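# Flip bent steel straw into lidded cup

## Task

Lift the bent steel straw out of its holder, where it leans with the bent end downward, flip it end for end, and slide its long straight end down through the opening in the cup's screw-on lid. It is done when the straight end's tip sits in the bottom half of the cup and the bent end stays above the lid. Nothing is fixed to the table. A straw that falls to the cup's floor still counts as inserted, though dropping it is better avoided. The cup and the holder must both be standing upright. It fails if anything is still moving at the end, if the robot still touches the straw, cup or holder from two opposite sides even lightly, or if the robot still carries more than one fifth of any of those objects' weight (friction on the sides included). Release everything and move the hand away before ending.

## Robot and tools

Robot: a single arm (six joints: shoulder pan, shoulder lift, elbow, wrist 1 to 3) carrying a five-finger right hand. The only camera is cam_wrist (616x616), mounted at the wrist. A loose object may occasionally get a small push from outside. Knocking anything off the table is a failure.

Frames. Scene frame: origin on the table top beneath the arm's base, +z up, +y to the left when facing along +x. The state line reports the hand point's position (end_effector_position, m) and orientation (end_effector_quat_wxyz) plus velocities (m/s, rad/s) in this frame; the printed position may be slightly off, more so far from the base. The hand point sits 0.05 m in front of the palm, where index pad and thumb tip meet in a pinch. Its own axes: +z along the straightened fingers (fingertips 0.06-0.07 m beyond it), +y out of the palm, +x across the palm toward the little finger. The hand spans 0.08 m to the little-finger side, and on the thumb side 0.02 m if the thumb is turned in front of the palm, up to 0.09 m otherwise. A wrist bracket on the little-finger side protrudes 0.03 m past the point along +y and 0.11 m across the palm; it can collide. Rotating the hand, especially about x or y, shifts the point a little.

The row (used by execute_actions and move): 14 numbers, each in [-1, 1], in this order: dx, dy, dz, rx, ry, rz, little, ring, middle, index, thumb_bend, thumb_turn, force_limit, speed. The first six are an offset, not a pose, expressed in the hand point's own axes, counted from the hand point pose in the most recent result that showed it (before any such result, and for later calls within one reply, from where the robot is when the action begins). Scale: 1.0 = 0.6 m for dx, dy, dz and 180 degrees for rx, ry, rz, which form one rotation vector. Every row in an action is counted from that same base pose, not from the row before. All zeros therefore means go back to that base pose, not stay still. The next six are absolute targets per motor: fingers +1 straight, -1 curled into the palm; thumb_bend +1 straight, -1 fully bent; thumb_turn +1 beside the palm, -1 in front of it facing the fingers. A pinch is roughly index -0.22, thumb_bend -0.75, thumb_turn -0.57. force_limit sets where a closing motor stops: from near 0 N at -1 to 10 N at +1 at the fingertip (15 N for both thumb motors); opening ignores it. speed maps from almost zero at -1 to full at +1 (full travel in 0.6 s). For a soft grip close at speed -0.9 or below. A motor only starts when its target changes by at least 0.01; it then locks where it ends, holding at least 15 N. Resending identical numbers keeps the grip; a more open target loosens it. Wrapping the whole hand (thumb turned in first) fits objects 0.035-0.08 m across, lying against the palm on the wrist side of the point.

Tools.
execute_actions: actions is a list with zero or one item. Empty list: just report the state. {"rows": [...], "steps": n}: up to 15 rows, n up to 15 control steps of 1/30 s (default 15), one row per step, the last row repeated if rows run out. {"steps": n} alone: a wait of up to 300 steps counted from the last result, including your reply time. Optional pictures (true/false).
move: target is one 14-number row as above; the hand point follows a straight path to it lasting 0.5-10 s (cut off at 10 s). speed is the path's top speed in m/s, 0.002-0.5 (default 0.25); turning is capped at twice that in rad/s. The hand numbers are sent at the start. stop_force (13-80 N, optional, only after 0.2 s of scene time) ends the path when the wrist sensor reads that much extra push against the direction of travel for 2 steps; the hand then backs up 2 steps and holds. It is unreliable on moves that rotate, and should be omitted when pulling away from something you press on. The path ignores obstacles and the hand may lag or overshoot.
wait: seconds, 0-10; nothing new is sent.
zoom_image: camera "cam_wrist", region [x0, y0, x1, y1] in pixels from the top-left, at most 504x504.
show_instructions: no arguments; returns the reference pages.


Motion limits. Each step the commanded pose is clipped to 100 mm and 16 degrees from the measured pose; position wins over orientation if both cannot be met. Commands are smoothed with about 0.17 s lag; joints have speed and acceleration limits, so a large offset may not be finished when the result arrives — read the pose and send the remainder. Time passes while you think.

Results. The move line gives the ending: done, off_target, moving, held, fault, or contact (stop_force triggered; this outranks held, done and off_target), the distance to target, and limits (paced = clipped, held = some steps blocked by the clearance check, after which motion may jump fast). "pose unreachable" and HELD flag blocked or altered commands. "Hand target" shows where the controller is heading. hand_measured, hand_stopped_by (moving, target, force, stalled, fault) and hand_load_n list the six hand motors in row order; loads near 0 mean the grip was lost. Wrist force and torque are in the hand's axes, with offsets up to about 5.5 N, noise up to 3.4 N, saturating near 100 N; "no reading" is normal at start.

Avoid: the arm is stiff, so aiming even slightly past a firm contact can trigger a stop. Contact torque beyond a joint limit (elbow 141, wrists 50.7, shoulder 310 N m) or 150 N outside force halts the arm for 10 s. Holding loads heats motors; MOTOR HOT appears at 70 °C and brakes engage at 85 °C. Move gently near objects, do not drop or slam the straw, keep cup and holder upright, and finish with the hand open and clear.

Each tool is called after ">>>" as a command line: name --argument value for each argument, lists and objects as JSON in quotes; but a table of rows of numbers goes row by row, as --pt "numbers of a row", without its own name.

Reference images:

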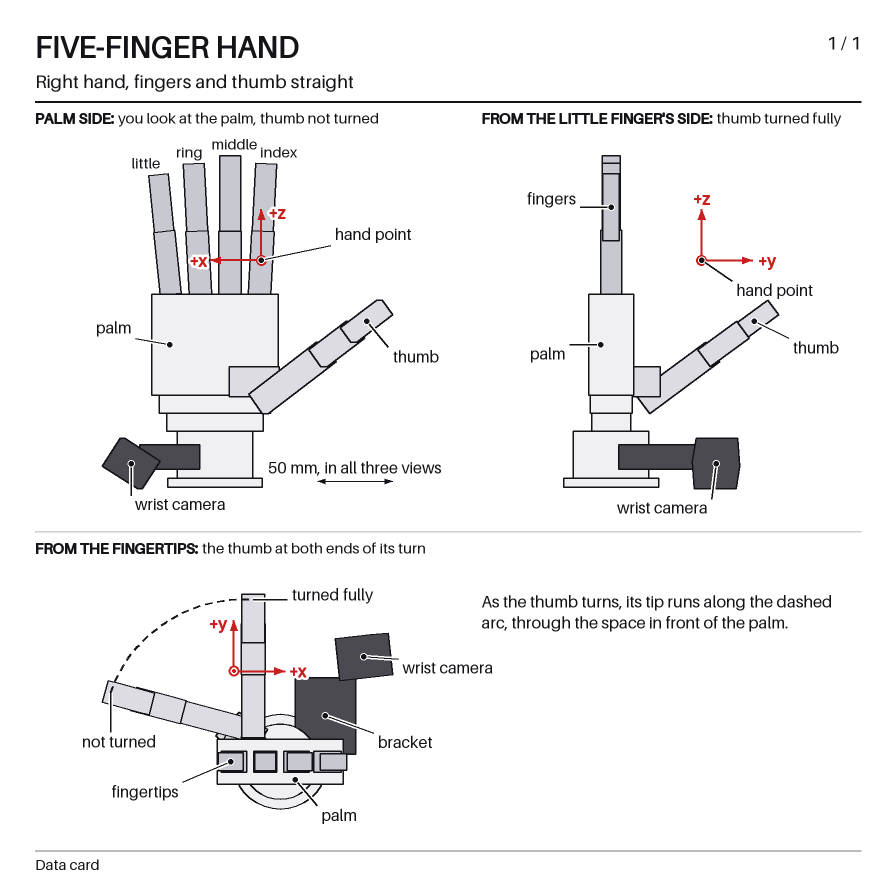

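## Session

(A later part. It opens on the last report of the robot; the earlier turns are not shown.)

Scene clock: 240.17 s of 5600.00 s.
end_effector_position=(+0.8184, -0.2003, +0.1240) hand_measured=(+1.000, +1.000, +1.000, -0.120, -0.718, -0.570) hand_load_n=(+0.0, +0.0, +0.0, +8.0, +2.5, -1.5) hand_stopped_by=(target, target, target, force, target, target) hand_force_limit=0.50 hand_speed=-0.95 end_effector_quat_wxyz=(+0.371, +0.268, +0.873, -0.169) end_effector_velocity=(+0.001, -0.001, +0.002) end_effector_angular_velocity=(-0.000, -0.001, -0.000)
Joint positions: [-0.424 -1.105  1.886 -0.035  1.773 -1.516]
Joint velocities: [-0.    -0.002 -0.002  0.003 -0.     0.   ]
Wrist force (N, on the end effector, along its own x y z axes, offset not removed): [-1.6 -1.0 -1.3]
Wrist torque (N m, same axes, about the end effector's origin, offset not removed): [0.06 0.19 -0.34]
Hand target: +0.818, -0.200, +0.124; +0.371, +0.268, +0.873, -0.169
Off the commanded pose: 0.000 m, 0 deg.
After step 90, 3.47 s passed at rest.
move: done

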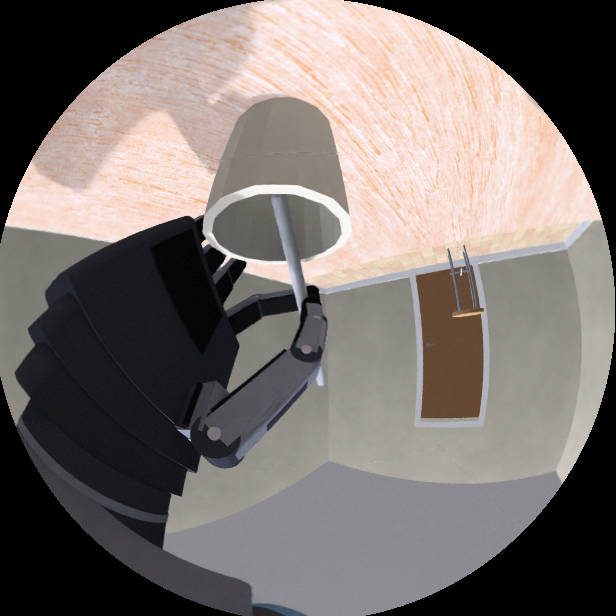

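The grip holds, so I'm lifting.

>>> move --target '[-0.23,-0.02,-0.17,0,0,0,1,1,1,-0.4,-0.72,-0.57,0.5,-0.95]' --speed 0.05

Scene clock: 248.60 s of 5600.00 s.
end_effector_position=(+0.8347, -0.2068, +0.2950) hand_measured=(+1.000, +1.000, +1.000, -0.120, -0.718, -0.570) hand_load_n=(+0.0, +0.0, +0.0, +8.0, +2.5, -1.5) hand_stopped_by=(target, target, target, force, target, target) hand_force_limit=0.50 hand_speed=-0.95 end_effector_quat_wxyz=(+0.371, +0.268, +0.873, -0.169) end_effector_velocity=(+0.000, -0.000, +0.001) end_effector_angular_velocity=(+0.001, +0.002, -0.000)
Joint positions: [-0.422 -1.251  1.736  0.263  1.774 -1.515]
Joint velocities: [-0.     0.    -0.002  0.004  0.     0.   ]
Wrist force (N, on the end effector, along its own x y z axes, offset not removed): [0.5 -0.3 0.8]
Wrist torque (N m, same axes, about the end effector's origin, offset not removed): [0.01 -0.27 -0.13]
Hand target: +0.835, -0.207, +0.295; +0.371, +0.268, +0.873, -0.169
Off the commanded pose: 0.000 m, 0 deg.
After step 90, 1.63 s passed at rest.
move: done

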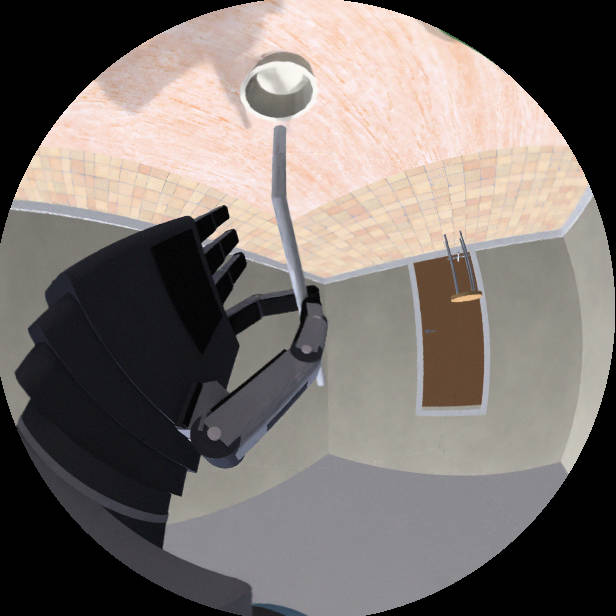

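>>> move --target '[0.212,0.297,-0.29,-0.34,0.296,0.842,1,1,1,-0.4,-0.72,-0.57,0.5,-0.95]' --speed 0.25

>>> move --target '[-0.08,0,0,0,0,0,1,1,1,-0.4,-0.72,-0.57,0.5,-0.95]' --speed 0.05

Scene clock: 268.63 s of 5600.00 s.
end_effector_position=(+0.7698, +0.0651, +0.3004) hand_measured=(+1.000, +1.000, +1.000, -0.120, -0.718, -0.570) hand_load_n=(+0.0, +0.0, +0.0, +8.0, +3.0, -1.5) hand_stopped_by=(target, target, target, force, target, target) hand_force_limit=0.50 hand_speed=-0.95 end_effector_quat_wxyz=(+0.001, +0.707, +0.001, +0.707) end_effector_velocity=(-0.000, +0.001, +0.000) end_effector_angular_velocity=(+0.009, -0.004, -0.004)
Joint positions: [-0.069 -1.462  2.207 -0.748  1.472  1.568]
Joint velocities: [ 0.005  0.     0.    -0.004  0.009  0.009]
Wrist force (N, on the end effector, along its own x y z axes, offset not removed): [-2.7 0.6 -1.4]
Wrist torque (N m, same axes, about the end effector's origin, offset not removed): [0.36 0.34 -0.33]
Hand target: +0.770, +0.065, +0.300; +0.001, +0.707, +0.000, +0.707
Off the commanded pose: 0.000 m, 0 deg.
After step 90, 10.53 s passed at rest.
move: done

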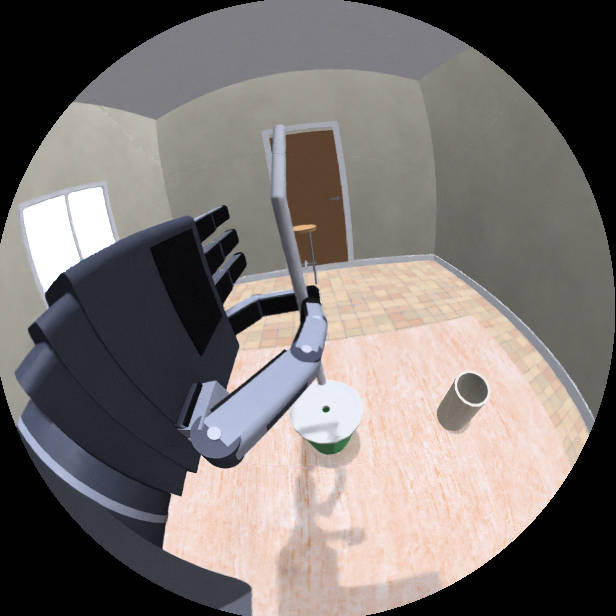

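Scene clock: 269.97 s of 5600.00 s.
end_effector_position=(+0.7698, +0.0651, +0.2526) hand_measured=(+1.000, +1.000, +1.000, -0.120, -0.718, -0.570) hand_load_n=(+0.0, +0.0, +0.0, +8.0, +3.0, -1.5) hand_stopped_by=(target, target, target, force, target, target) hand_force_limit=0.50 hand_speed=-0.95 end_effector_quat_wxyz=(+0.001, +0.707, +0.001, +0.707) end_effector_velocity=(+0.000, -0.000, -0.001) end_effector_angular_velocity=(-0.000, -0.001, -0.000)
Joint positions: [-0.069 -1.392  2.241 -0.852  1.472  1.568]
Joint velocities: [-0.     0.003  0.001 -0.005  0.    -0.   ]
Wrist force (N, on the end effector, along its own x y z axes, offset not removed): [-0.2 0.5 -1.2]
Wrist torque (N m, same axes, about the end effector's origin, offset not removed): [0.26 -0.02 -0.20]
Hand target: +0.770, +0.065, +0.252; +0.001, +0.707, +0.001, +0.707
Off the commanded pose: 0.000 m, 0 deg.
move: done

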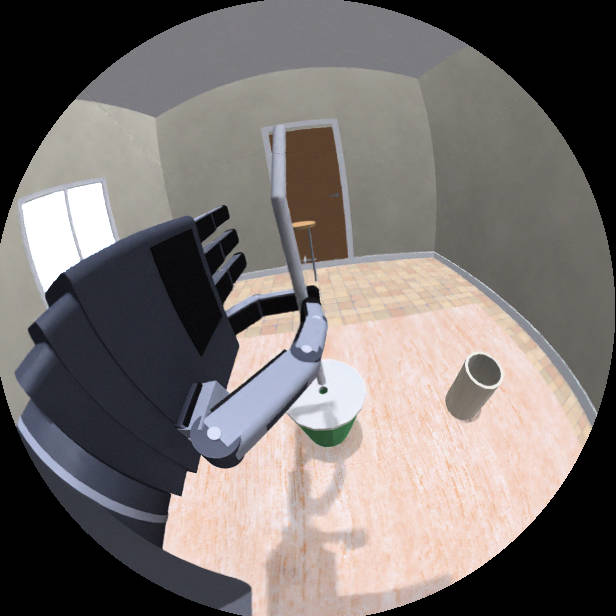

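>>> move --target '[-0.017,0,0,0,0,0,1,1,1,-0.4,-0.72,-0.57,0.5,-0.95]' --speed 0.02

>>> zoom_image --camera "cam_wrist" --region '[285,345,375,435]'

Scene clock: 281.27 s of 5600.00 s.
end_effector_position=(+0.7698, +0.0650, +0.2426) hand_measured=(+1.000, +1.000, +1.000, -0.120, -0.718, -0.570) hand_load_n=(+0.0, +0.0, +0.0, +8.0, +3.0, -1.5) hand_stopped_by=(target, target, target, force, target, target) hand_force_limit=0.50 hand_speed=-0.95 end_effector_quat_wxyz=(+0.001, +0.707, +0.001, +0.707) end_effector_velocity=(-0.001, -0.000, -0.003) end_effector_angular_velocity=(+0.000, +0.001, +0.000)
Joint positions: [-0.069 -1.376  2.247 -0.874  1.472  1.568]
Joint velocities: [-0.     0.004  0.002 -0.005 -0.    -0.   ]
Wrist force (N, on the end effector, along its own x y z axes, offset not removed): [-2.7 1.5 -0.8]
Wrist torque (N m, same axes, about the end effector's origin, offset not removed): [0.31 0.33 -0.22]
Hand target: +0.770, +0.065, +0.242; +0.001, +0.707, +0.001, +0.707
Off the commanded pose: 0.000 m, 0 deg.
After step 90, 7.53 s passed at rest.
move: done

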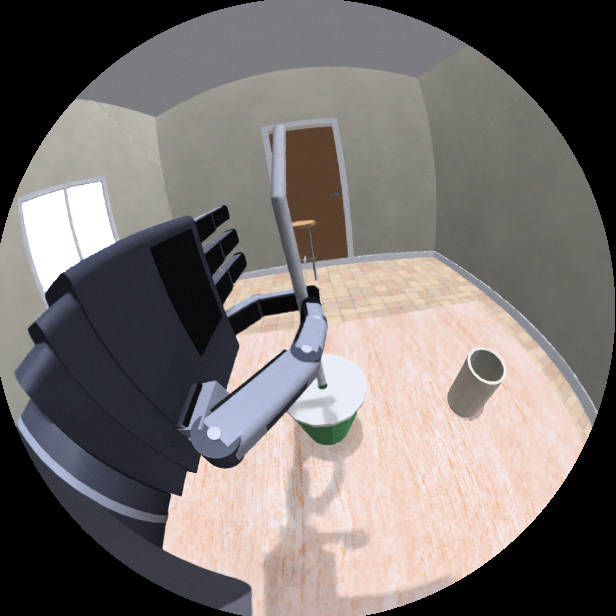

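Region (285, 345, 375, 435) of cam_wrist's 616x616 image, scaled by 5.600, with more detail than that image has.

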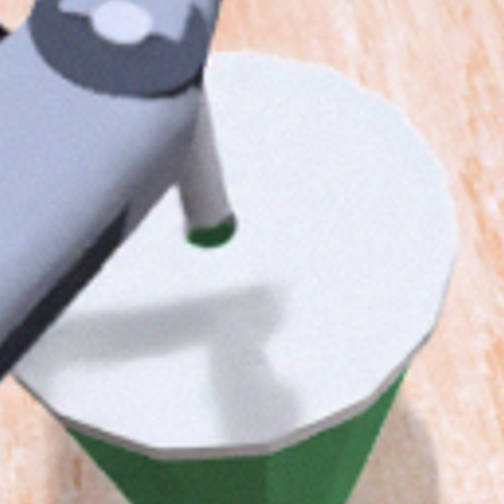

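>>> move --target '[-0.01,0,0,0,0.055,0,1,1,1,-0.4,-0.72,-0.57,0.5,-0.95]' --speed 0.05

>>> zoom_image --camera "cam_wrist" --region '[280,350,380,450]'

Scene clock: 294.97 s of 5600.00 s.
end_effector_position=(+0.7698, +0.0650, +0.2365) hand_measured=(+1.000, +1.000, +1.000, -0.120, -0.718, -0.570) hand_load_n=(+0.0, +0.0, +0.0, +8.0, +3.0, -1.5) hand_stopped_by=(target, target, target, force, target, target) hand_force_limit=0.50 hand_speed=-0.95 end_effector_quat_wxyz=(+0.001, +0.644, +0.001, +0.765) end_effector_velocity=(-0.000, -0.000, -0.000) end_effector_angular_velocity=(-0.000, -0.012, +0.000)
Joint positions: [-0.07  -1.31   2.314 -1.179  1.473  1.585]
Joint velocities: [-0.     0.005  0.004 -0.022  0.     0.001]
Wrist force (N, on the end effector, along its own x y z axes, offset not removed): [-0.3 1.1 -0.3]
Wrist torque (N m, same axes, about the end effector's origin, offset not removed): [0.36 -0.11 -0.10]
Hand target: +0.770, +0.065, +0.236; +0.001, +0.644, +0.001, +0.765
Off the commanded pose: 0.000 m, 0 deg.
After step 90, 8.70 s passed at rest.
move: done

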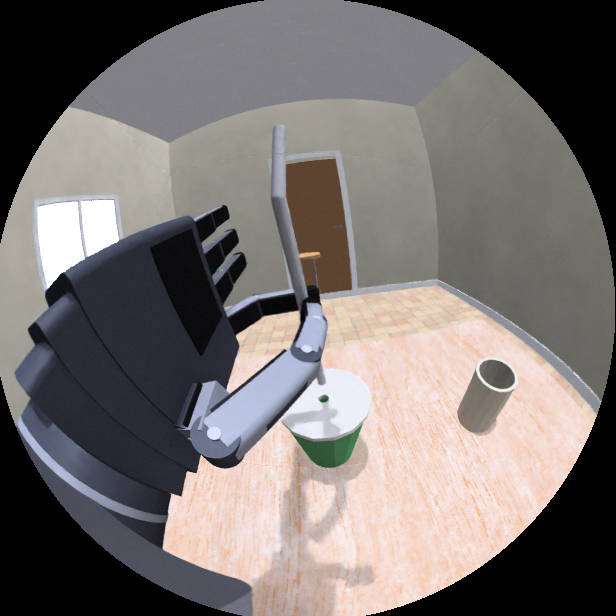

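Region (280, 350, 380, 450) of cam_wrist's 616x616 image, scaled by 5.040, with more detail than that image has.

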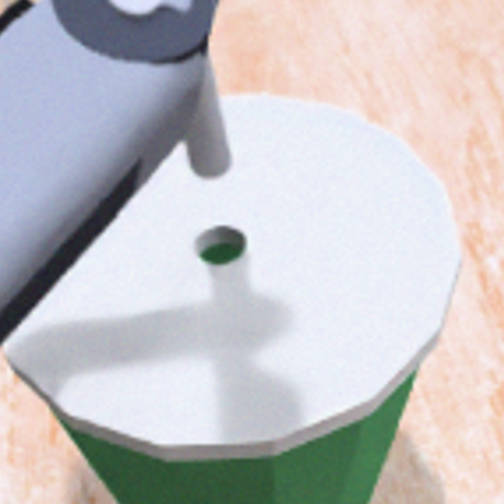

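>>> move --target '[-0.02,0,-0.0035,0,0,0,1,1,1,-0.4,-0.72,-0.57,0.5,-0.95]' --speed 0.02

>>> zoom_image --camera "cam_wrist" --region '[295,360,355,420]'

Scene clock: 305.90 s of 5600.00 s.
end_effector_position=(+0.7697, +0.0650, +0.2245) hand_measured=(+1.000, +1.000, +1.000, -0.120, -0.718, -0.570) hand_load_n=(+0.0, +0.0, +0.0, +8.0, +3.0, -1.5) hand_stopped_by=(target, target, target, force, target, target) hand_force_limit=0.50 hand_speed=-0.95 end_effector_quat_wxyz=(+0.001, +0.644, +0.001, +0.765) end_effector_velocity=(+0.000, -0.001, -0.002) end_effector_angular_velocity=(-0.000, +0.000, -0.001)
Joint positions: [-0.07  -1.287  2.319 -1.207  1.473  1.585]
Joint velocities: [-0.001  0.004  0.    -0.004 -0.    -0.   ]
Wrist force (N, on the end effector, along its own x y z axes, offset not removed): [-3.1 0.5 -0.2]
Wrist torque (N m, same axes, about the end effector's origin, offset not removed): [0.24 0.33 -0.31]
Hand target: +0.770, +0.065, +0.224; +0.001, +0.644, +0.001, +0.765
Off the commanded pose: 0.000 m, 0 deg.
After step 90, 7.03 s passed at rest.
move: done

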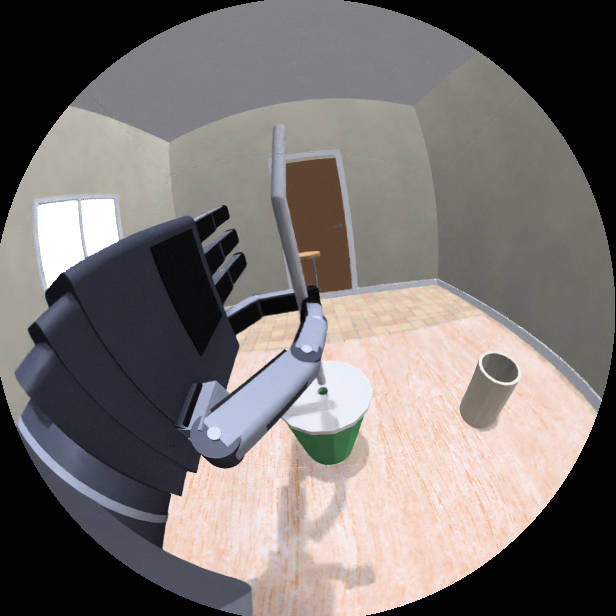

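Region (295, 360, 355, 420) of cam_wrist's 616x616 image, scaled by 8.400, with more detail than that image has.

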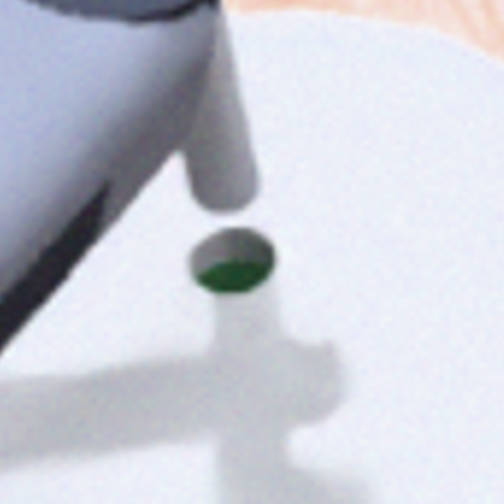

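>>> move --target '[-0.0135,0,-0.0025,0,0,0,1,1,1,-0.4,-0.72,-0.57,0.5,-0.95]' --speed 0.015

>>> zoom_image --camera "cam_wrist" --region '[295,360,355,420]'

Scene clock: 313.60 s of 5600.00 s.
end_effector_position=(+0.7696, +0.0650, +0.2164) hand_measured=(+1.000, +1.000, +1.000, -0.120, -0.718, -0.570) hand_load_n=(+0.0, +0.0, +0.0, +8.0, +3.0, -1.5) hand_stopped_by=(target, target, target, force, target, target) hand_force_limit=0.50 hand_speed=-0.95 end_effector_quat_wxyz=(+0.001, +0.644, +0.001, +0.765) end_effector_velocity=(+0.001, -0.001, -0.002) end_effector_angular_velocity=(-0.000, +0.000, -0.001)
Joint positions: [-0.07  -1.272  2.322 -1.226  1.473  1.585]
Joint velocities: [-0.001  0.005 -0.001 -0.004 -0.    -0.   ]
Wrist force (N, on the end effector, along its own x y z axes, offset not removed): [-2.9 2.2 -1.1]
Wrist torque (N m, same axes, about the end effector's origin, offset not removed): [0.51 0.32 -0.29]
Hand target: +0.770, +0.065, +0.216; +0.001, +0.644, +0.001, +0.765
Off the commanded pose: 0.000 m, 0 deg.
After step 90, 3.90 s passed at rest.
move: done

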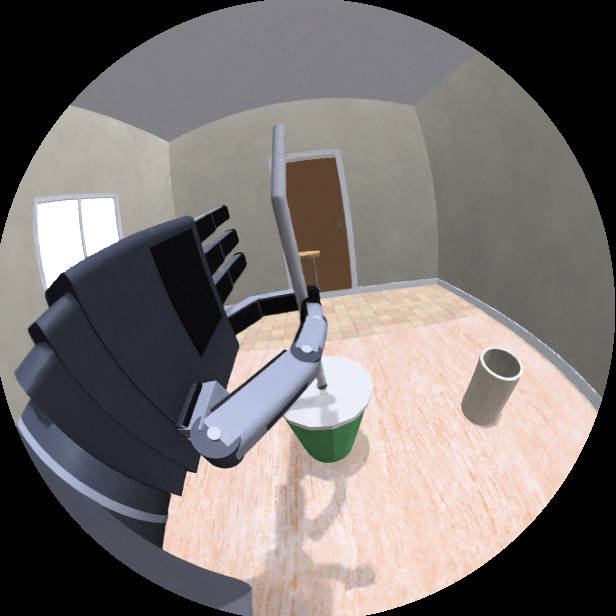

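Region (295, 360, 355, 420) of cam_wrist's 616x616 image, scaled by 8.400, with more detail than that image has.

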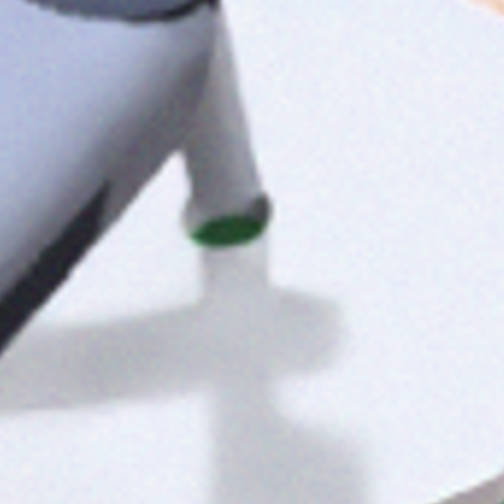

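>>> move --target '[-0.0135,0,-0.0025,0,0,0,1,1,1,-0.4,-0.72,-0.57,0.5,-0.95]' --speed 0.008

>>> zoom_image --camera "cam_wrist" --region '[295,360,355,420]'

Scene clock: 322.10 s of 5600.00 s.
end_effector_position=(+0.7695, +0.0651, +0.2083) hand_measured=(+1.000, +1.000, +1.000, -0.120, -0.718, -0.570) hand_load_n=(+0.0, +0.0, +0.0, +8.0, +3.0, -1.0) hand_stopped_by=(target, target, target, force, target, target) hand_force_limit=0.50 hand_speed=-0.95 end_effector_quat_wxyz=(+0.001, +0.644, +0.001, +0.765) end_effector_velocity=(+0.000, +0.000, -0.000) end_effector_angular_velocity=(-0.001, -0.002, +0.000)
Joint positions: [-0.07  -1.256  2.325 -1.244  1.473  1.585]
Joint velocities: [ 0.     0.002 -0.    -0.004  0.    -0.   ]
Wrist force (N, on the end effector, along its own x y z axes, offset not removed): [-1.6 -0.5 -0.8]
Wrist torque (N m, same axes, about the end effector's origin, offset not removed): [0.11 0.13 -0.20]
Hand target: +0.770, +0.065, +0.208; +0.001, +0.644, +0.001, +0.765
Off the commanded pose: 0.000 m, 0 deg.
After step 90, 4.27 s passed at rest.
move: done

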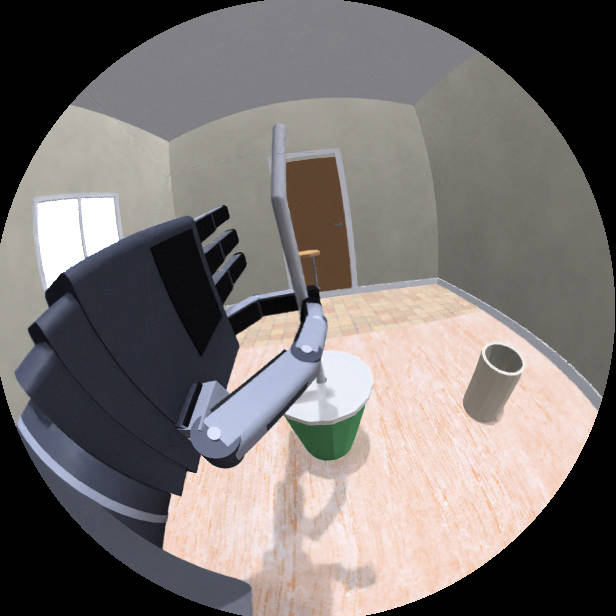

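Region (295, 360, 355, 420) of cam_wrist's 616x616 image, scaled by 8.400, with more detail than that image has.

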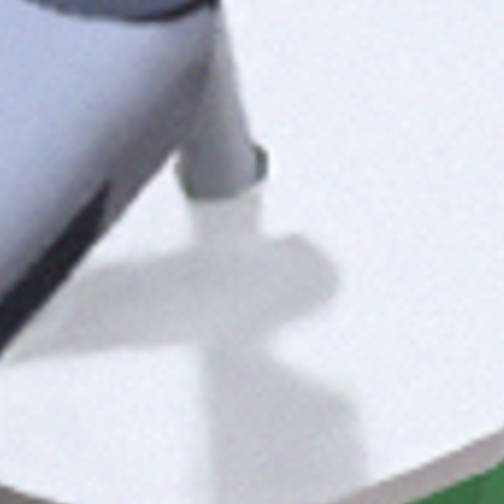

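>>> move --target '[0.001,0,0.0025,0,0,0,1,1,1,-0.4,-0.72,-0.57,0.5,-0.95]' --speed 0.005

>>> move --target '[-0.012,0,-0.002,0,0,0,1,1,1,-0.4,-0.72,-0.57,0.5,-0.95]' --speed 0.008

>>> zoom_image --camera "cam_wrist" --region '[295,350,355,410]'

Scene clock: 331.40 s of 5600.00 s.
end_effector_position=(+0.7709, +0.0650, +0.2091) hand_measured=(+1.000, +1.000, +1.000, -0.120, -0.718, -0.570) hand_load_n=(+0.0, +0.0, +0.0, +7.5, +3.0, -1.0) hand_stopped_by=(target, target, target, force, target, target) hand_force_limit=0.50 hand_speed=-0.95 end_effector_quat_wxyz=(+0.001, +0.644, +0.001, +0.765) end_effector_velocity=(+0.001, -0.000, +0.001) end_effector_angular_velocity=(-0.000, -0.002, -0.000)
Joint positions: [-0.07  -1.256  2.322 -1.241  1.473  1.585]
Joint velocities: [ 0.    -0.001 -0.002  0.001  0.001  0.   ]
Wrist force (N, on the end effector, along its own x y z axes, offset not removed): [-2.4 1.3 -1.2]
Wrist torque (N m, same axes, about the end effector's origin, offset not removed): [0.35 0.37 -0.21]
Hand target: +0.771, +0.065, +0.209; +0.001, +0.644, +0.001, +0.765
Off the commanded pose: 0.000 m, 0 deg.
After step 90, 5.60 s passed at rest.
move: done

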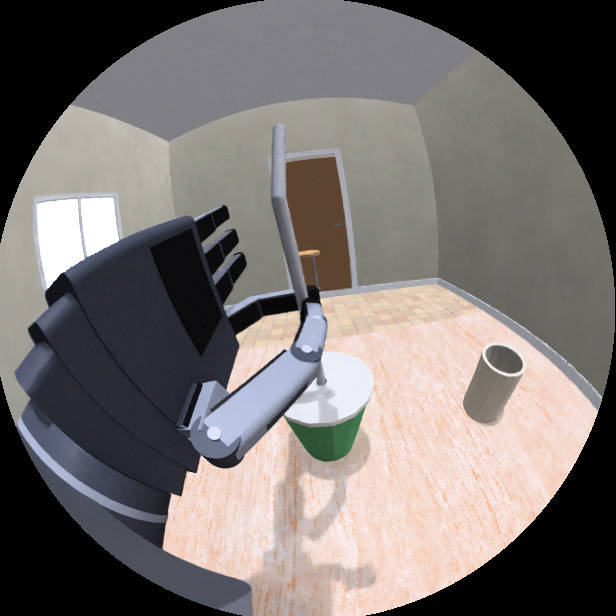

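Scene clock: 332.53 s of 5600.00 s.
end_effector_position=(+0.7709, +0.0650, +0.2019) hand_measured=(+1.000, +1.000, +1.000, -0.120, -0.718, -0.570) hand_load_n=(+0.0, +0.0, +0.0, +8.0, +3.0, -1.0) hand_stopped_by=(target, target, target, force, target, target) hand_force_limit=0.50 hand_speed=-0.95 end_effector_quat_wxyz=(+0.001, +0.644, +0.001, +0.765) end_effector_velocity=(-0.000, +0.000, -0.000) end_effector_angular_velocity=(-0.000, -0.001, +0.001)
Joint positions: [-0.07  -1.242  2.324 -1.257  1.473  1.585]
Joint velocities: [ 0.     0.001  0.001 -0.003 -0.     0.   ]
Wrist force (N, on the end effector, along its own x y z axes, offset not removed): [-2.4 0.1 -1.4]
Wrist torque (N m, same axes, about the end effector's origin, offset not removed): [0.30 0.30 -0.21]
Hand target: +0.771, +0.065, +0.202; +0.001, +0.644, +0.001, +0.765
Off the commanded pose: 0.000 m, 0 deg.
move: done

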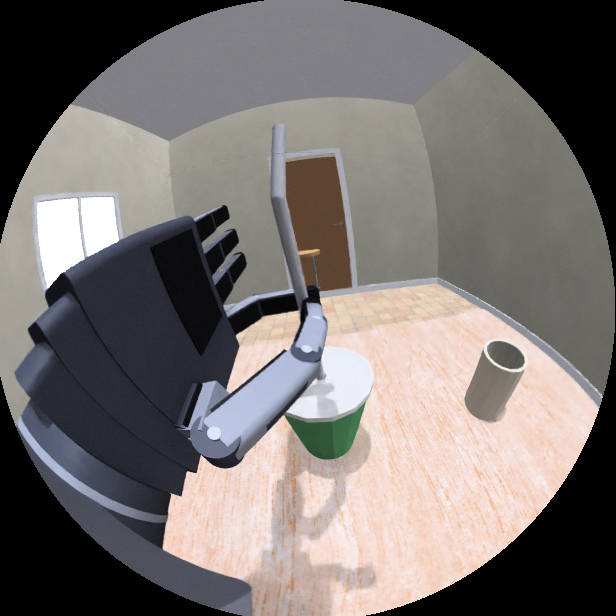

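Region (295, 350, 355, 410) of cam_wrist's 616x616 image, scaled by 8.400, with more detail than that image has.

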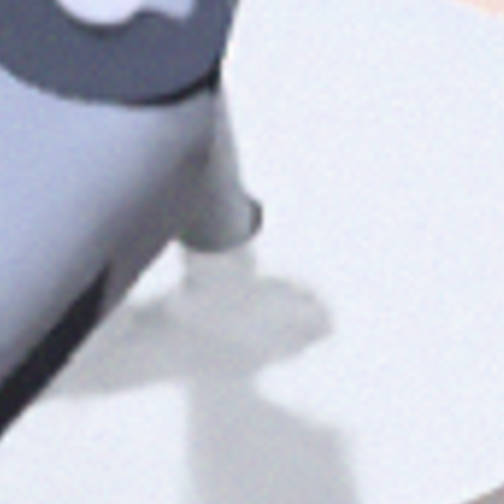

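>>> move --target '[-0.07,0.003,-0.013,0,0,0,1,1,1,-0.4,-0.72,-0.57,0.5,-0.95]' --speed 0.015 --stop_force 13

Scene clock: 343.90 s of 5600.00 s.
end_effector_position=(+0.7703, +0.0632, +0.1593) hand_measured=(+1.000, +1.000, +1.000, -0.120, -0.718, -0.570) hand_load_n=(+0.0, +0.0, +0.0, +8.0, +3.0, -1.0) hand_stopped_by=(target, target, target, force, target, target) hand_force_limit=0.50 hand_speed=-0.95 end_effector_quat_wxyz=(+0.001, +0.644, +0.001, +0.765) end_effector_velocity=(-0.000, +0.000, -0.002) end_effector_angular_velocity=(-0.000, -0.000, +0.000)
Joint positions: [-0.074 -1.156  2.335 -1.354  1.469  1.586]
Joint velocities: [ 0.     0.003  0.001 -0.004 -0.     0.   ]
Wrist force (N, on the end effector, along its own x y z axes, offset not removed): [-0.8 1.6 -2.8]
Wrist torque (N m, same axes, about the end effector's origin, offset not removed): [0.54 0.07 -0.20]
Hand target: +0.770, +0.063, +0.159; +0.001, +0.644, +0.001, +0.765
Off the commanded pose: 0.000 m, 0 deg.
After step 90, 5.27 s passed at rest.
move: done

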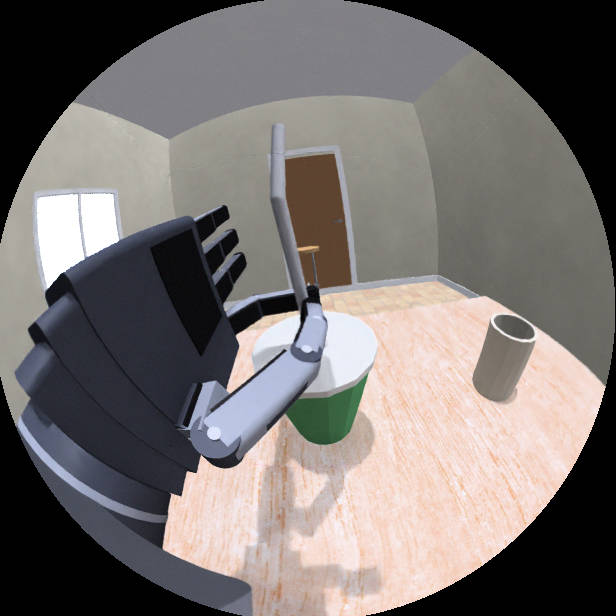

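>>> move --target '[-0.016,0,-0.003,0,0,0,1,1,1,-0.106,-0.72,-0.57,0.5,-0.97]' --speed 0.006 --stop_force 13

Scene clock: 352.43 s of 5600.00 s.
end_effector_position=(+0.7702, +0.0632, +0.1496) hand_measured=(+1.000, +1.000, +1.000, -0.106, -0.718, -0.570) hand_load_n=(+0.0, +0.0, +0.0, +3.5, +1.5, -0.5) hand_stopped_by=(target, target, target, target, target, target) hand_force_limit=0.50 hand_speed=-0.97 end_effector_quat_wxyz=(+0.001, +0.644, +0.001, +0.765) end_effector_velocity=(-0.000, +0.000, -0.002) end_effector_angular_velocity=(+0.000, +0.001, +0.001)
Joint positions: [-0.074 -1.136  2.336 -1.376  1.469  1.586]
Joint velocities: [ 0.001  0.003  0.    -0.002 -0.     0.   ]
Wrist force (N, on the end effector, along its own x y z axes, offset not removed): [-4.3 -2.2 -0.3]
Wrist torque (N m, same axes, about the end effector's origin, offset not removed): [-0.17 0.52 -0.48]
Hand target: +0.770, +0.063, +0.149; +0.001, +0.644, +0.001, +0.765
Off the commanded pose: 0.000 m, 0 deg.
After step 90, 3.70 s passed at rest.
move: done

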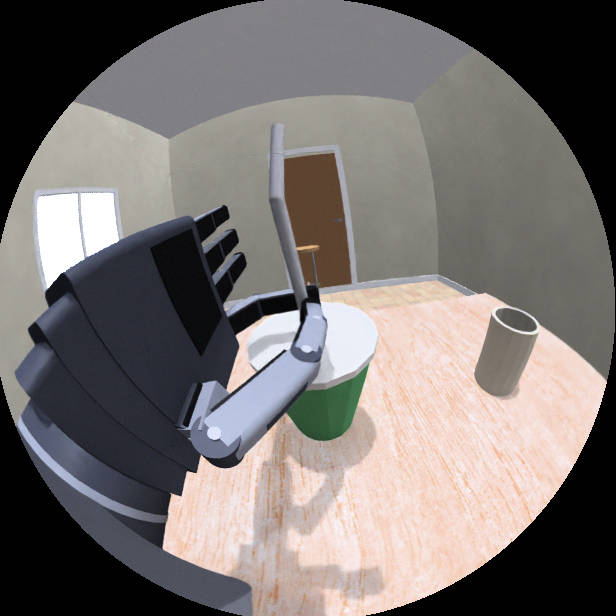

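>>> move --target '[-0.01,0,-0.002,0,0,0,1,1,1,-0.095,-0.72,-0.57,0.5,-0.98]' --speed 0.005 --stop_force 13

>>> move --target '[0,0,0,0,0,0,1,1,1,-0.084,-0.72,-0.57,0.5,-0.995]'

Scene clock: 361.20 s of 5600.00 s.
end_effector_position=(+0.7700, +0.0632, +0.1435) hand_measured=(+1.000, +1.000, +1.000, -0.094, -0.720, -0.570) hand_load_n=(+0.0, +0.0, +0.0, +1.0, +0.5, +0.0) hand_stopped_by=(target, target, target, target, target, target) hand_force_limit=0.50 hand_speed=-0.98 end_effector_quat_wxyz=(+0.001, +0.644, +0.001, +0.765) end_effector_velocity=(+0.001, -0.000, +0.000) end_effector_angular_velocity=(-0.000, -0.002, -0.000)
Joint positions: [-0.074 -1.123  2.337 -1.389  1.469  1.586]
Joint velocities: [-0.     0.001 -0.001 -0.002 -0.    -0.   ]
Wrist force (N, on the end effector, along its own x y z axes, offset not removed): [-1.7 -0.9 -2.0]
Wrist torque (N m, same axes, about the end effector's origin, offset not removed): [0.13 0.22 -0.29]
Hand target: +0.770, +0.063, +0.143; +0.001, +0.644, +0.001, +0.765
Off the commanded pose: 0.000 m, 0 deg.
After step 90, 4.33 s passed at rest.
move: done

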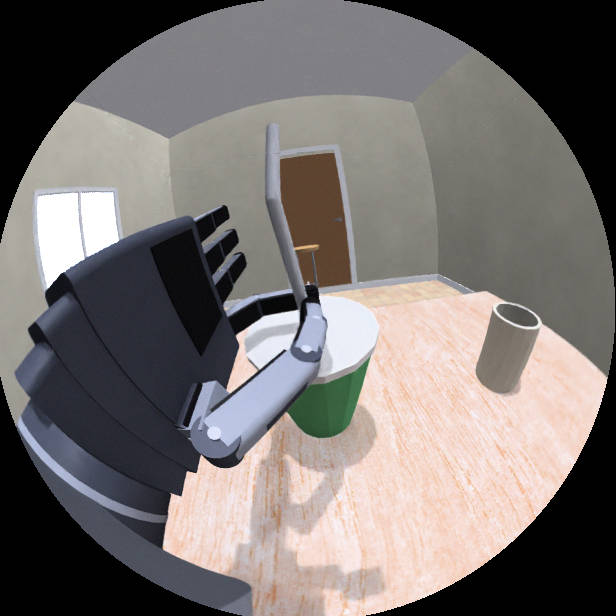

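Scene clock: 361.70 s of 5600.00 s.
end_effector_position=(+0.7700, +0.0632, +0.1435) hand_measured=(+1.000, +1.000, +1.000, -0.090, -0.720, -0.570) hand_load_n=(+0.0, +0.0, +0.0, +0.5, +0.5, +0.5) hand_stopped_by=(target, target, target, moving, target, target) hand_force_limit=0.50 hand_speed=-0.99 end_effector_quat_wxyz=(+0.001, +0.644, +0.001, +0.765) end_effector_velocity=(-0.000, -0.000, +0.000) end_effector_angular_velocity=(-0.000, -0.000, -0.000)
Joint positions: [-0.074 -1.123  2.337 -1.389  1.469  1.586]
Joint velocities: [-0.    -0.001  0.    -0.     0.     0.   ]
Wrist force (N, on the end effector, along its own x y z axes, offset not removed): [-1.1 0.4 -3.2]
Wrist torque (N m, same axes, about the end effector's origin, offset not removed): [0.43 0.20 -0.18]
Hand target: +0.770, +0.063, +0.144; +0.001, +0.644, +0.001, +0.765
Off the commanded pose: 0.000 m, 0 deg.
move: done

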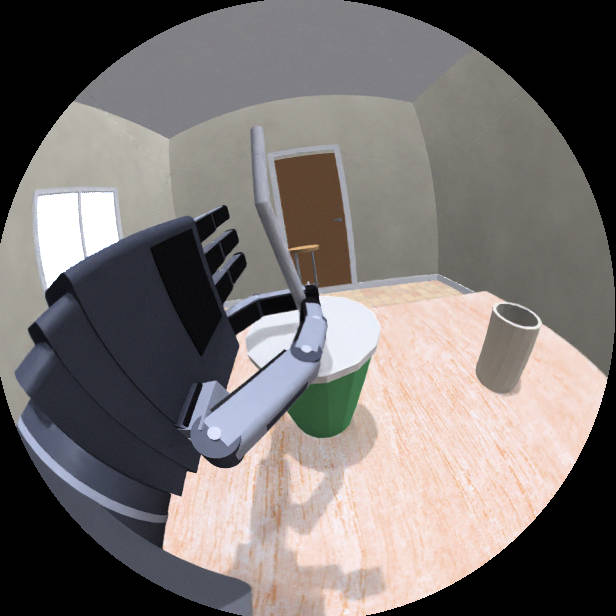

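>>> execute_actions --actions '[]'

Scene clock: 365.77 s of 5600.00 s.
end_effector_position=(+0.7700, +0.0632, +0.1435) hand_measured=(+1.000, +1.000, +1.000, -0.084, -0.720, -0.570) hand_load_n=(+0.0, +0.0, +0.0, +0.5, +0.0, +0.5) hand_stopped_by=(target, target, target, target, target, target) hand_force_limit=0.50 hand_speed=-0.99 end_effector_quat_wxyz=(+0.001, +0.644, +0.001, +0.765) end_effector_velocity=(+0.000, +0.000, +0.001) end_effector_angular_velocity=(-0.000, -0.001, -0.000)
Joint positions: [-0.074 -1.123  2.337 -1.389  1.469  1.586]
Joint velocities: [ 0.    -0.001 -0.001  0.     0.    -0.   ]
Wrist force (N, on the end effector, along its own x y z axes, offset not removed): [-4.1 0.6 -0.3]
Wrist torque (N m, same axes, about the end effector's origin, offset not removed): [0.26 0.51 -0.39]
Hand target: +0.770, +0.063, +0.144; +0.001, +0.644, +0.001, +0.765
Off the commanded pose: 0.000 m, 0 deg.
Steps of this call (steps 1 to 90: nothing new was sent; then 1.07 s passed at rest). Readings (end_effector_position | what the end effector reports):
1: (+0.7700, +0.0632, +0.1435) | hand_measured=(+1.000, +1.000, +1.000, -0.090, -0.720, -0.570) hand_load_n=(+0.0, +0.0, +0.0, +0.5, +0.5, +0.5) hand_stopped_by=(target, target, target, moving, target, target) hand_force_limit=0.50 hand_speed=-0.99
2: (+0.7700, +0.0632, +0.1435) | hand_measured=(+1.000, +1.000, +1.000, -0.090, -0.720, -0.570) hand_load_n=(+0.0, +0.0, +0.0, +0.5, +0.5, +0.5) hand_stopped_by=(target, target, target, moving, target, target) hand_force_limit=0.50 hand_speed=-0.99
4: (+0.7700, +0.0632, +0.1435) | hand_measured=(+1.000, +1.000, +1.000, -0.088, -0.720, -0.570) hand_load_n=(+0.0, +0.0, +0.0, +0.5, +0.5, +0.5) hand_stopped_by=(target, target, target, moving, target, target) hand_force_limit=0.50 hand_speed=-0.99
8: (+0.7700, +0.0632, +0.1435) | hand_measured=(+1.000, +1.000, +1.000, -0.088, -0.720, -0.570) hand_load_n=(+0.0, +0.0, +0.0, +0.5, +0.0, +0.5) hand_stopped_by=(target, target, target, moving, target, target) hand_force_limit=0.50 hand_speed=-0.99
90: the state above

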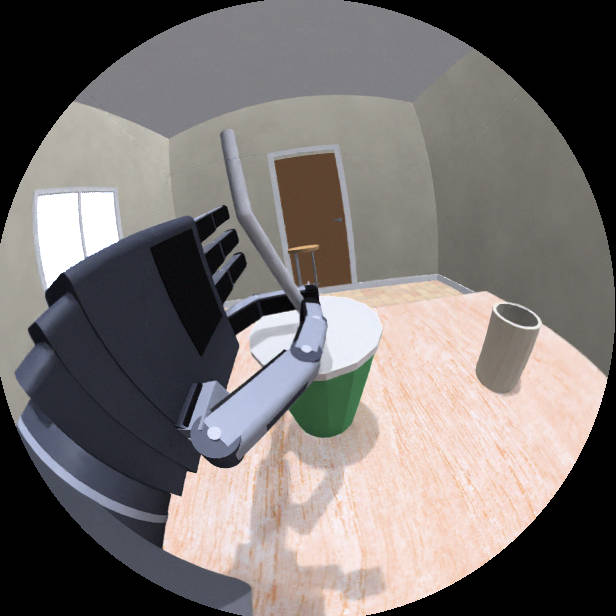

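The straw has tilted against the cup wall. I'm opening the pinch slowly.

>>> move --target '[0,0,0,0,0,0,1,1,1,0.0,-0.66,-0.57,0.5,-0.98]'

>>> wait --seconds 1

Scene clock: 377.27 s of 5600.00 s.
end_effector_position=(+0.7700, +0.0632, +0.1435) hand_measured=(+1.000, +1.000, +1.000, +0.000, -0.666, -0.570) hand_load_n=(+0.0, +0.0, +0.0, +0.0, +0.0, +0.0) hand_stopped_by=(target, target, target, moving, moving, target) hand_force_limit=0.50 hand_speed=-0.98 end_effector_quat_wxyz=(+0.001, +0.644, +0.001, +0.765) end_effector_velocity=(+0.001, -0.000, -0.001) end_effector_angular_velocity=(+0.000, +0.001, +0.000)
Joint positions: [-0.074 -1.123  2.337 -1.389  1.469  1.586]
Joint velocities: [-0.     0.002 -0.001 -0.    -0.     0.   ]
Wrist force (N, on the end effector, along its own x y z axes, offset not removed): [-1.1 0.8 0.2]
Wrist torque (N m, same axes, about the end effector's origin, offset not removed): [0.27 0.08 -0.17]
Hand target: +0.770, +0.063, +0.144; +0.001, +0.644, +0.001, +0.765
Off the commanded pose: 0.000 m, 0 deg.
After step 90, 5.83 s passed at rest.
move: done

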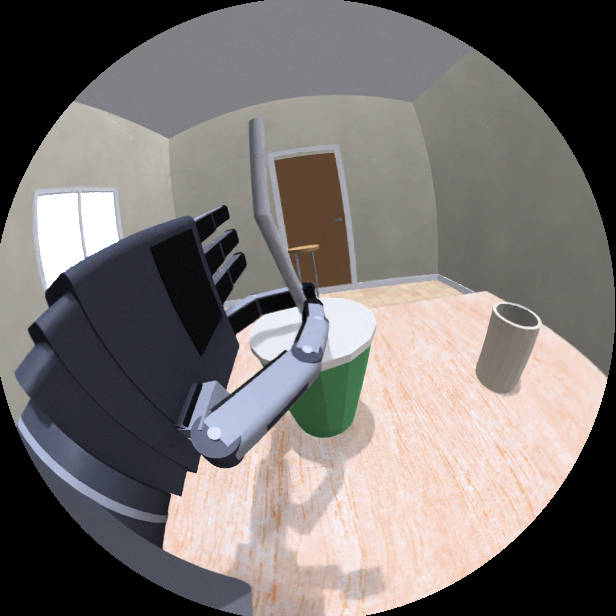

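Scene clock: 378.27 s of 5600.00 s.
end_effector_position=(+0.7700, +0.0632, +0.1435) hand_measured=(+1.000, +1.000, +1.000, +0.000, -0.660, -0.570) hand_load_n=(+0.0, +0.0, +0.0, +0.0, +0.0, +0.0) hand_stopped_by=(target, target, target, target, target, target) hand_force_limit=0.50 hand_speed=-0.98 end_effector_quat_wxyz=(+0.001, +0.644, +0.001, +0.765) end_effector_velocity=(-0.000, +0.001, +0.001) end_effector_angular_velocity=(+0.000, -0.001, +0.001)
Joint positions: [-0.074 -1.123  2.337 -1.389  1.469  1.586]
Joint velocities: [ 0.001 -0.001  0.     0.     0.     0.   ]
Wrist force (N, on the end effector, along its own x y z axes, offset not removed): [0.2 1.3 0.8]
Wrist torque (N m, same axes, about the end effector's origin, offset not removed): [0.24 -0.13 0.00]
Hand target: +0.770, +0.063, +0.144; +0.001, +0.644, +0.001, +0.765
Off the commanded pose: 0.000 m, 0 deg.
Steps of this call (steps 1 to 30: nothing new was sent). Readings (end_effector_position | what the end effector reports):
1: (+0.7700, +0.0632, +0.1435) | hand_measured=(+1.000, +1.000, +1.000, +0.000, -0.666, -0.570) hand_load_n=(+0.0, +0.0, +0.0, +0.0, +0.0, +0.0) hand_stopped_by=(target, target, target, moving, moving, target) hand_force_limit=0.50 hand_speed=-0.98
2: (+0.7700, +0.0632, +0.1435) | hand_measured=(+1.000, +1.000, +1.000, +0.000, -0.664, -0.570) hand_load_n=(+0.0, +0.0, +0.0, +0.0, +0.0, +0.0) hand_stopped_by=(target, target, target, target, moving, target) hand_force_limit=0.50 hand_speed=-0.98
4: (+0.7700, +0.0632, +0.1435) | hand_measured=(+1.000, +1.000, +1.000, +0.000, -0.664, -0.570) hand_load_n=(+0.0, +0.0, +0.0, +0.0, +0.0, +0.0) hand_stopped_by=(target, target, target, target, moving, target) hand_force_limit=0.50 hand_speed=-0.98
8: (+0.7700, +0.0632, +0.1435) | hand_measured=(+1.000, +1.000, +1.000, +0.000, -0.660, -0.570) hand_load_n=(+0.0, +0.0, +0.0, +0.0, +0.0, +0.0) hand_stopped_by=(target, target, target, target, moving, target) hand_force_limit=0.50 hand_speed=-0.98
30: the state above

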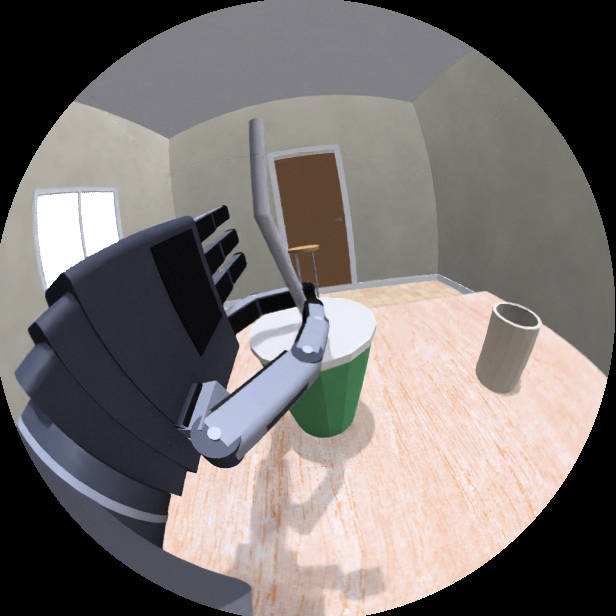

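>>> move --target '[0.055,-0.01,-0.015,0,0,0,1,1,1,0.1,-0.66,-0.57,0.5,-0.9]' --speed 0.015

Scene clock: 386.47 s of 5600.00 s.
end_effector_position=(+0.7556, +0.0692, +0.1744) hand_measured=(+1.000, +1.000, +1.000, +0.100, -0.660, -0.570) hand_load_n=(+0.0, +0.0, +0.0, +0.0, +0.0, +0.0) hand_stopped_by=(target, target, target, target, target, target) hand_force_limit=0.50 hand_speed=-0.90 end_effector_quat_wxyz=(+0.001, +0.644, +0.001, +0.765) end_effector_velocity=(-0.002, +0.000, +0.000) end_effector_angular_velocity=(+0.000, +0.002, +0.000)
Joint positions: [-0.064 -1.2    2.357 -1.332  1.478  1.584]
Joint velocities: [ 0.001 -0.003  0.002  0.003  0.001 -0.   ]
Wrist force (N, on the end effector, along its own x y z axes, offset not removed): [-2.2 -0.2 -0.5]
Wrist torque (N m, same axes, about the end effector's origin, offset not removed): [0.06 0.23 -0.27]
Hand target: +0.756, +0.069, +0.175; +0.001, +0.644, +0.001, +0.765
Off the commanded pose: 0.000 m, 0 deg.
After step 90, 2.63 s passed at rest.
move: done

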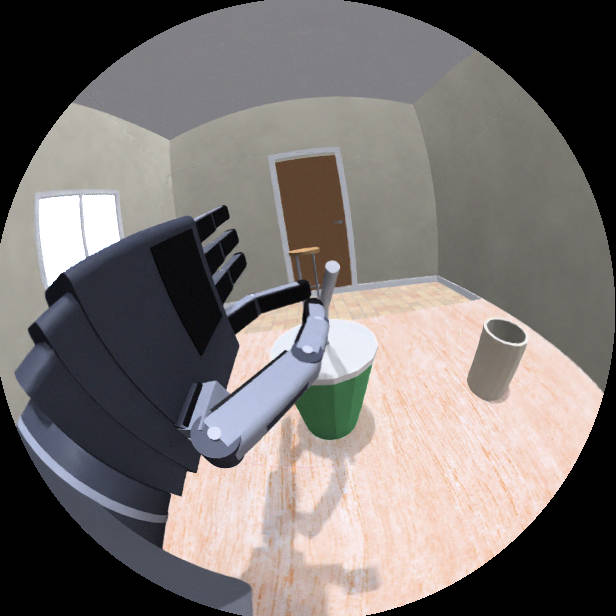

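The straw has slid to the bottom of the cup. Moving the hand clear.

>>> move --target '[0.02,-0.12,-0.1,0,0,0,1,1,1,1,-0.5,-0.57,0.5,0.5]' --speed 0.06

Scene clock: 402.90 s of 5600.00 s.
end_effector_position=(+0.6945, +0.1411, +0.1759) hand_measured=(+1.000, +1.000, +1.000, +1.000, -0.500, -0.570) hand_load_n=(+0.0, +0.0, +0.0, +0.0, +0.0, +0.0) hand_stopped_by=(target, target, target, target, target, target) hand_force_limit=0.50 hand_speed=0.50 end_effector_quat_wxyz=(+0.001, +0.644, +0.001, +0.765) end_effector_velocity=(-0.000, +0.001, +0.001) end_effector_angular_velocity=(+0.000, -0.001, -0.000)
Joint positions: [ 0.092 -1.235  2.421 -1.36   1.632  1.557]
Joint velocities: [ 0.003 -0.    -0.    -0.     0.003 -0.001]
Wrist force (N, on the end effector, along its own x y z axes, offset not removed): [-1.5 -0.4 -0.8]
Wrist torque (N m, same axes, about the end effector's origin, offset not removed): [0.14 0.16 -0.31]
Hand target: +0.694, +0.141, +0.176; +0.001, +0.644, +0.001, +0.765
Off the commanded pose: 0.000 m, 0 deg.
After step 90, 11.47 s passed at rest.
move: done

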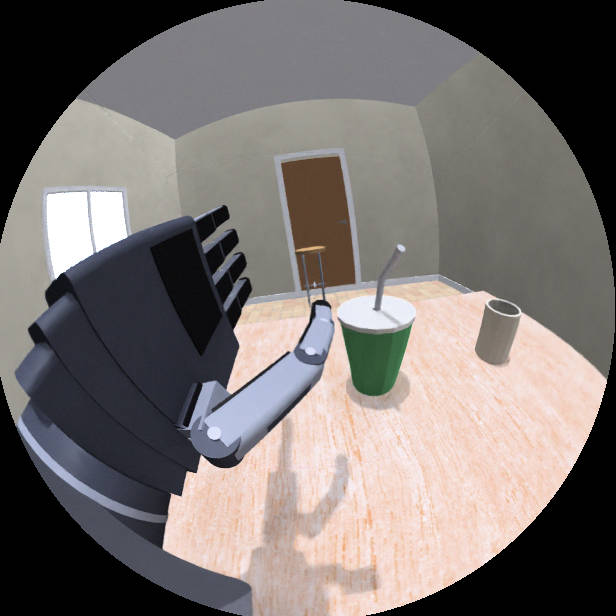

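>>> finished_scene --scene 1

The scene is finished: the task was done.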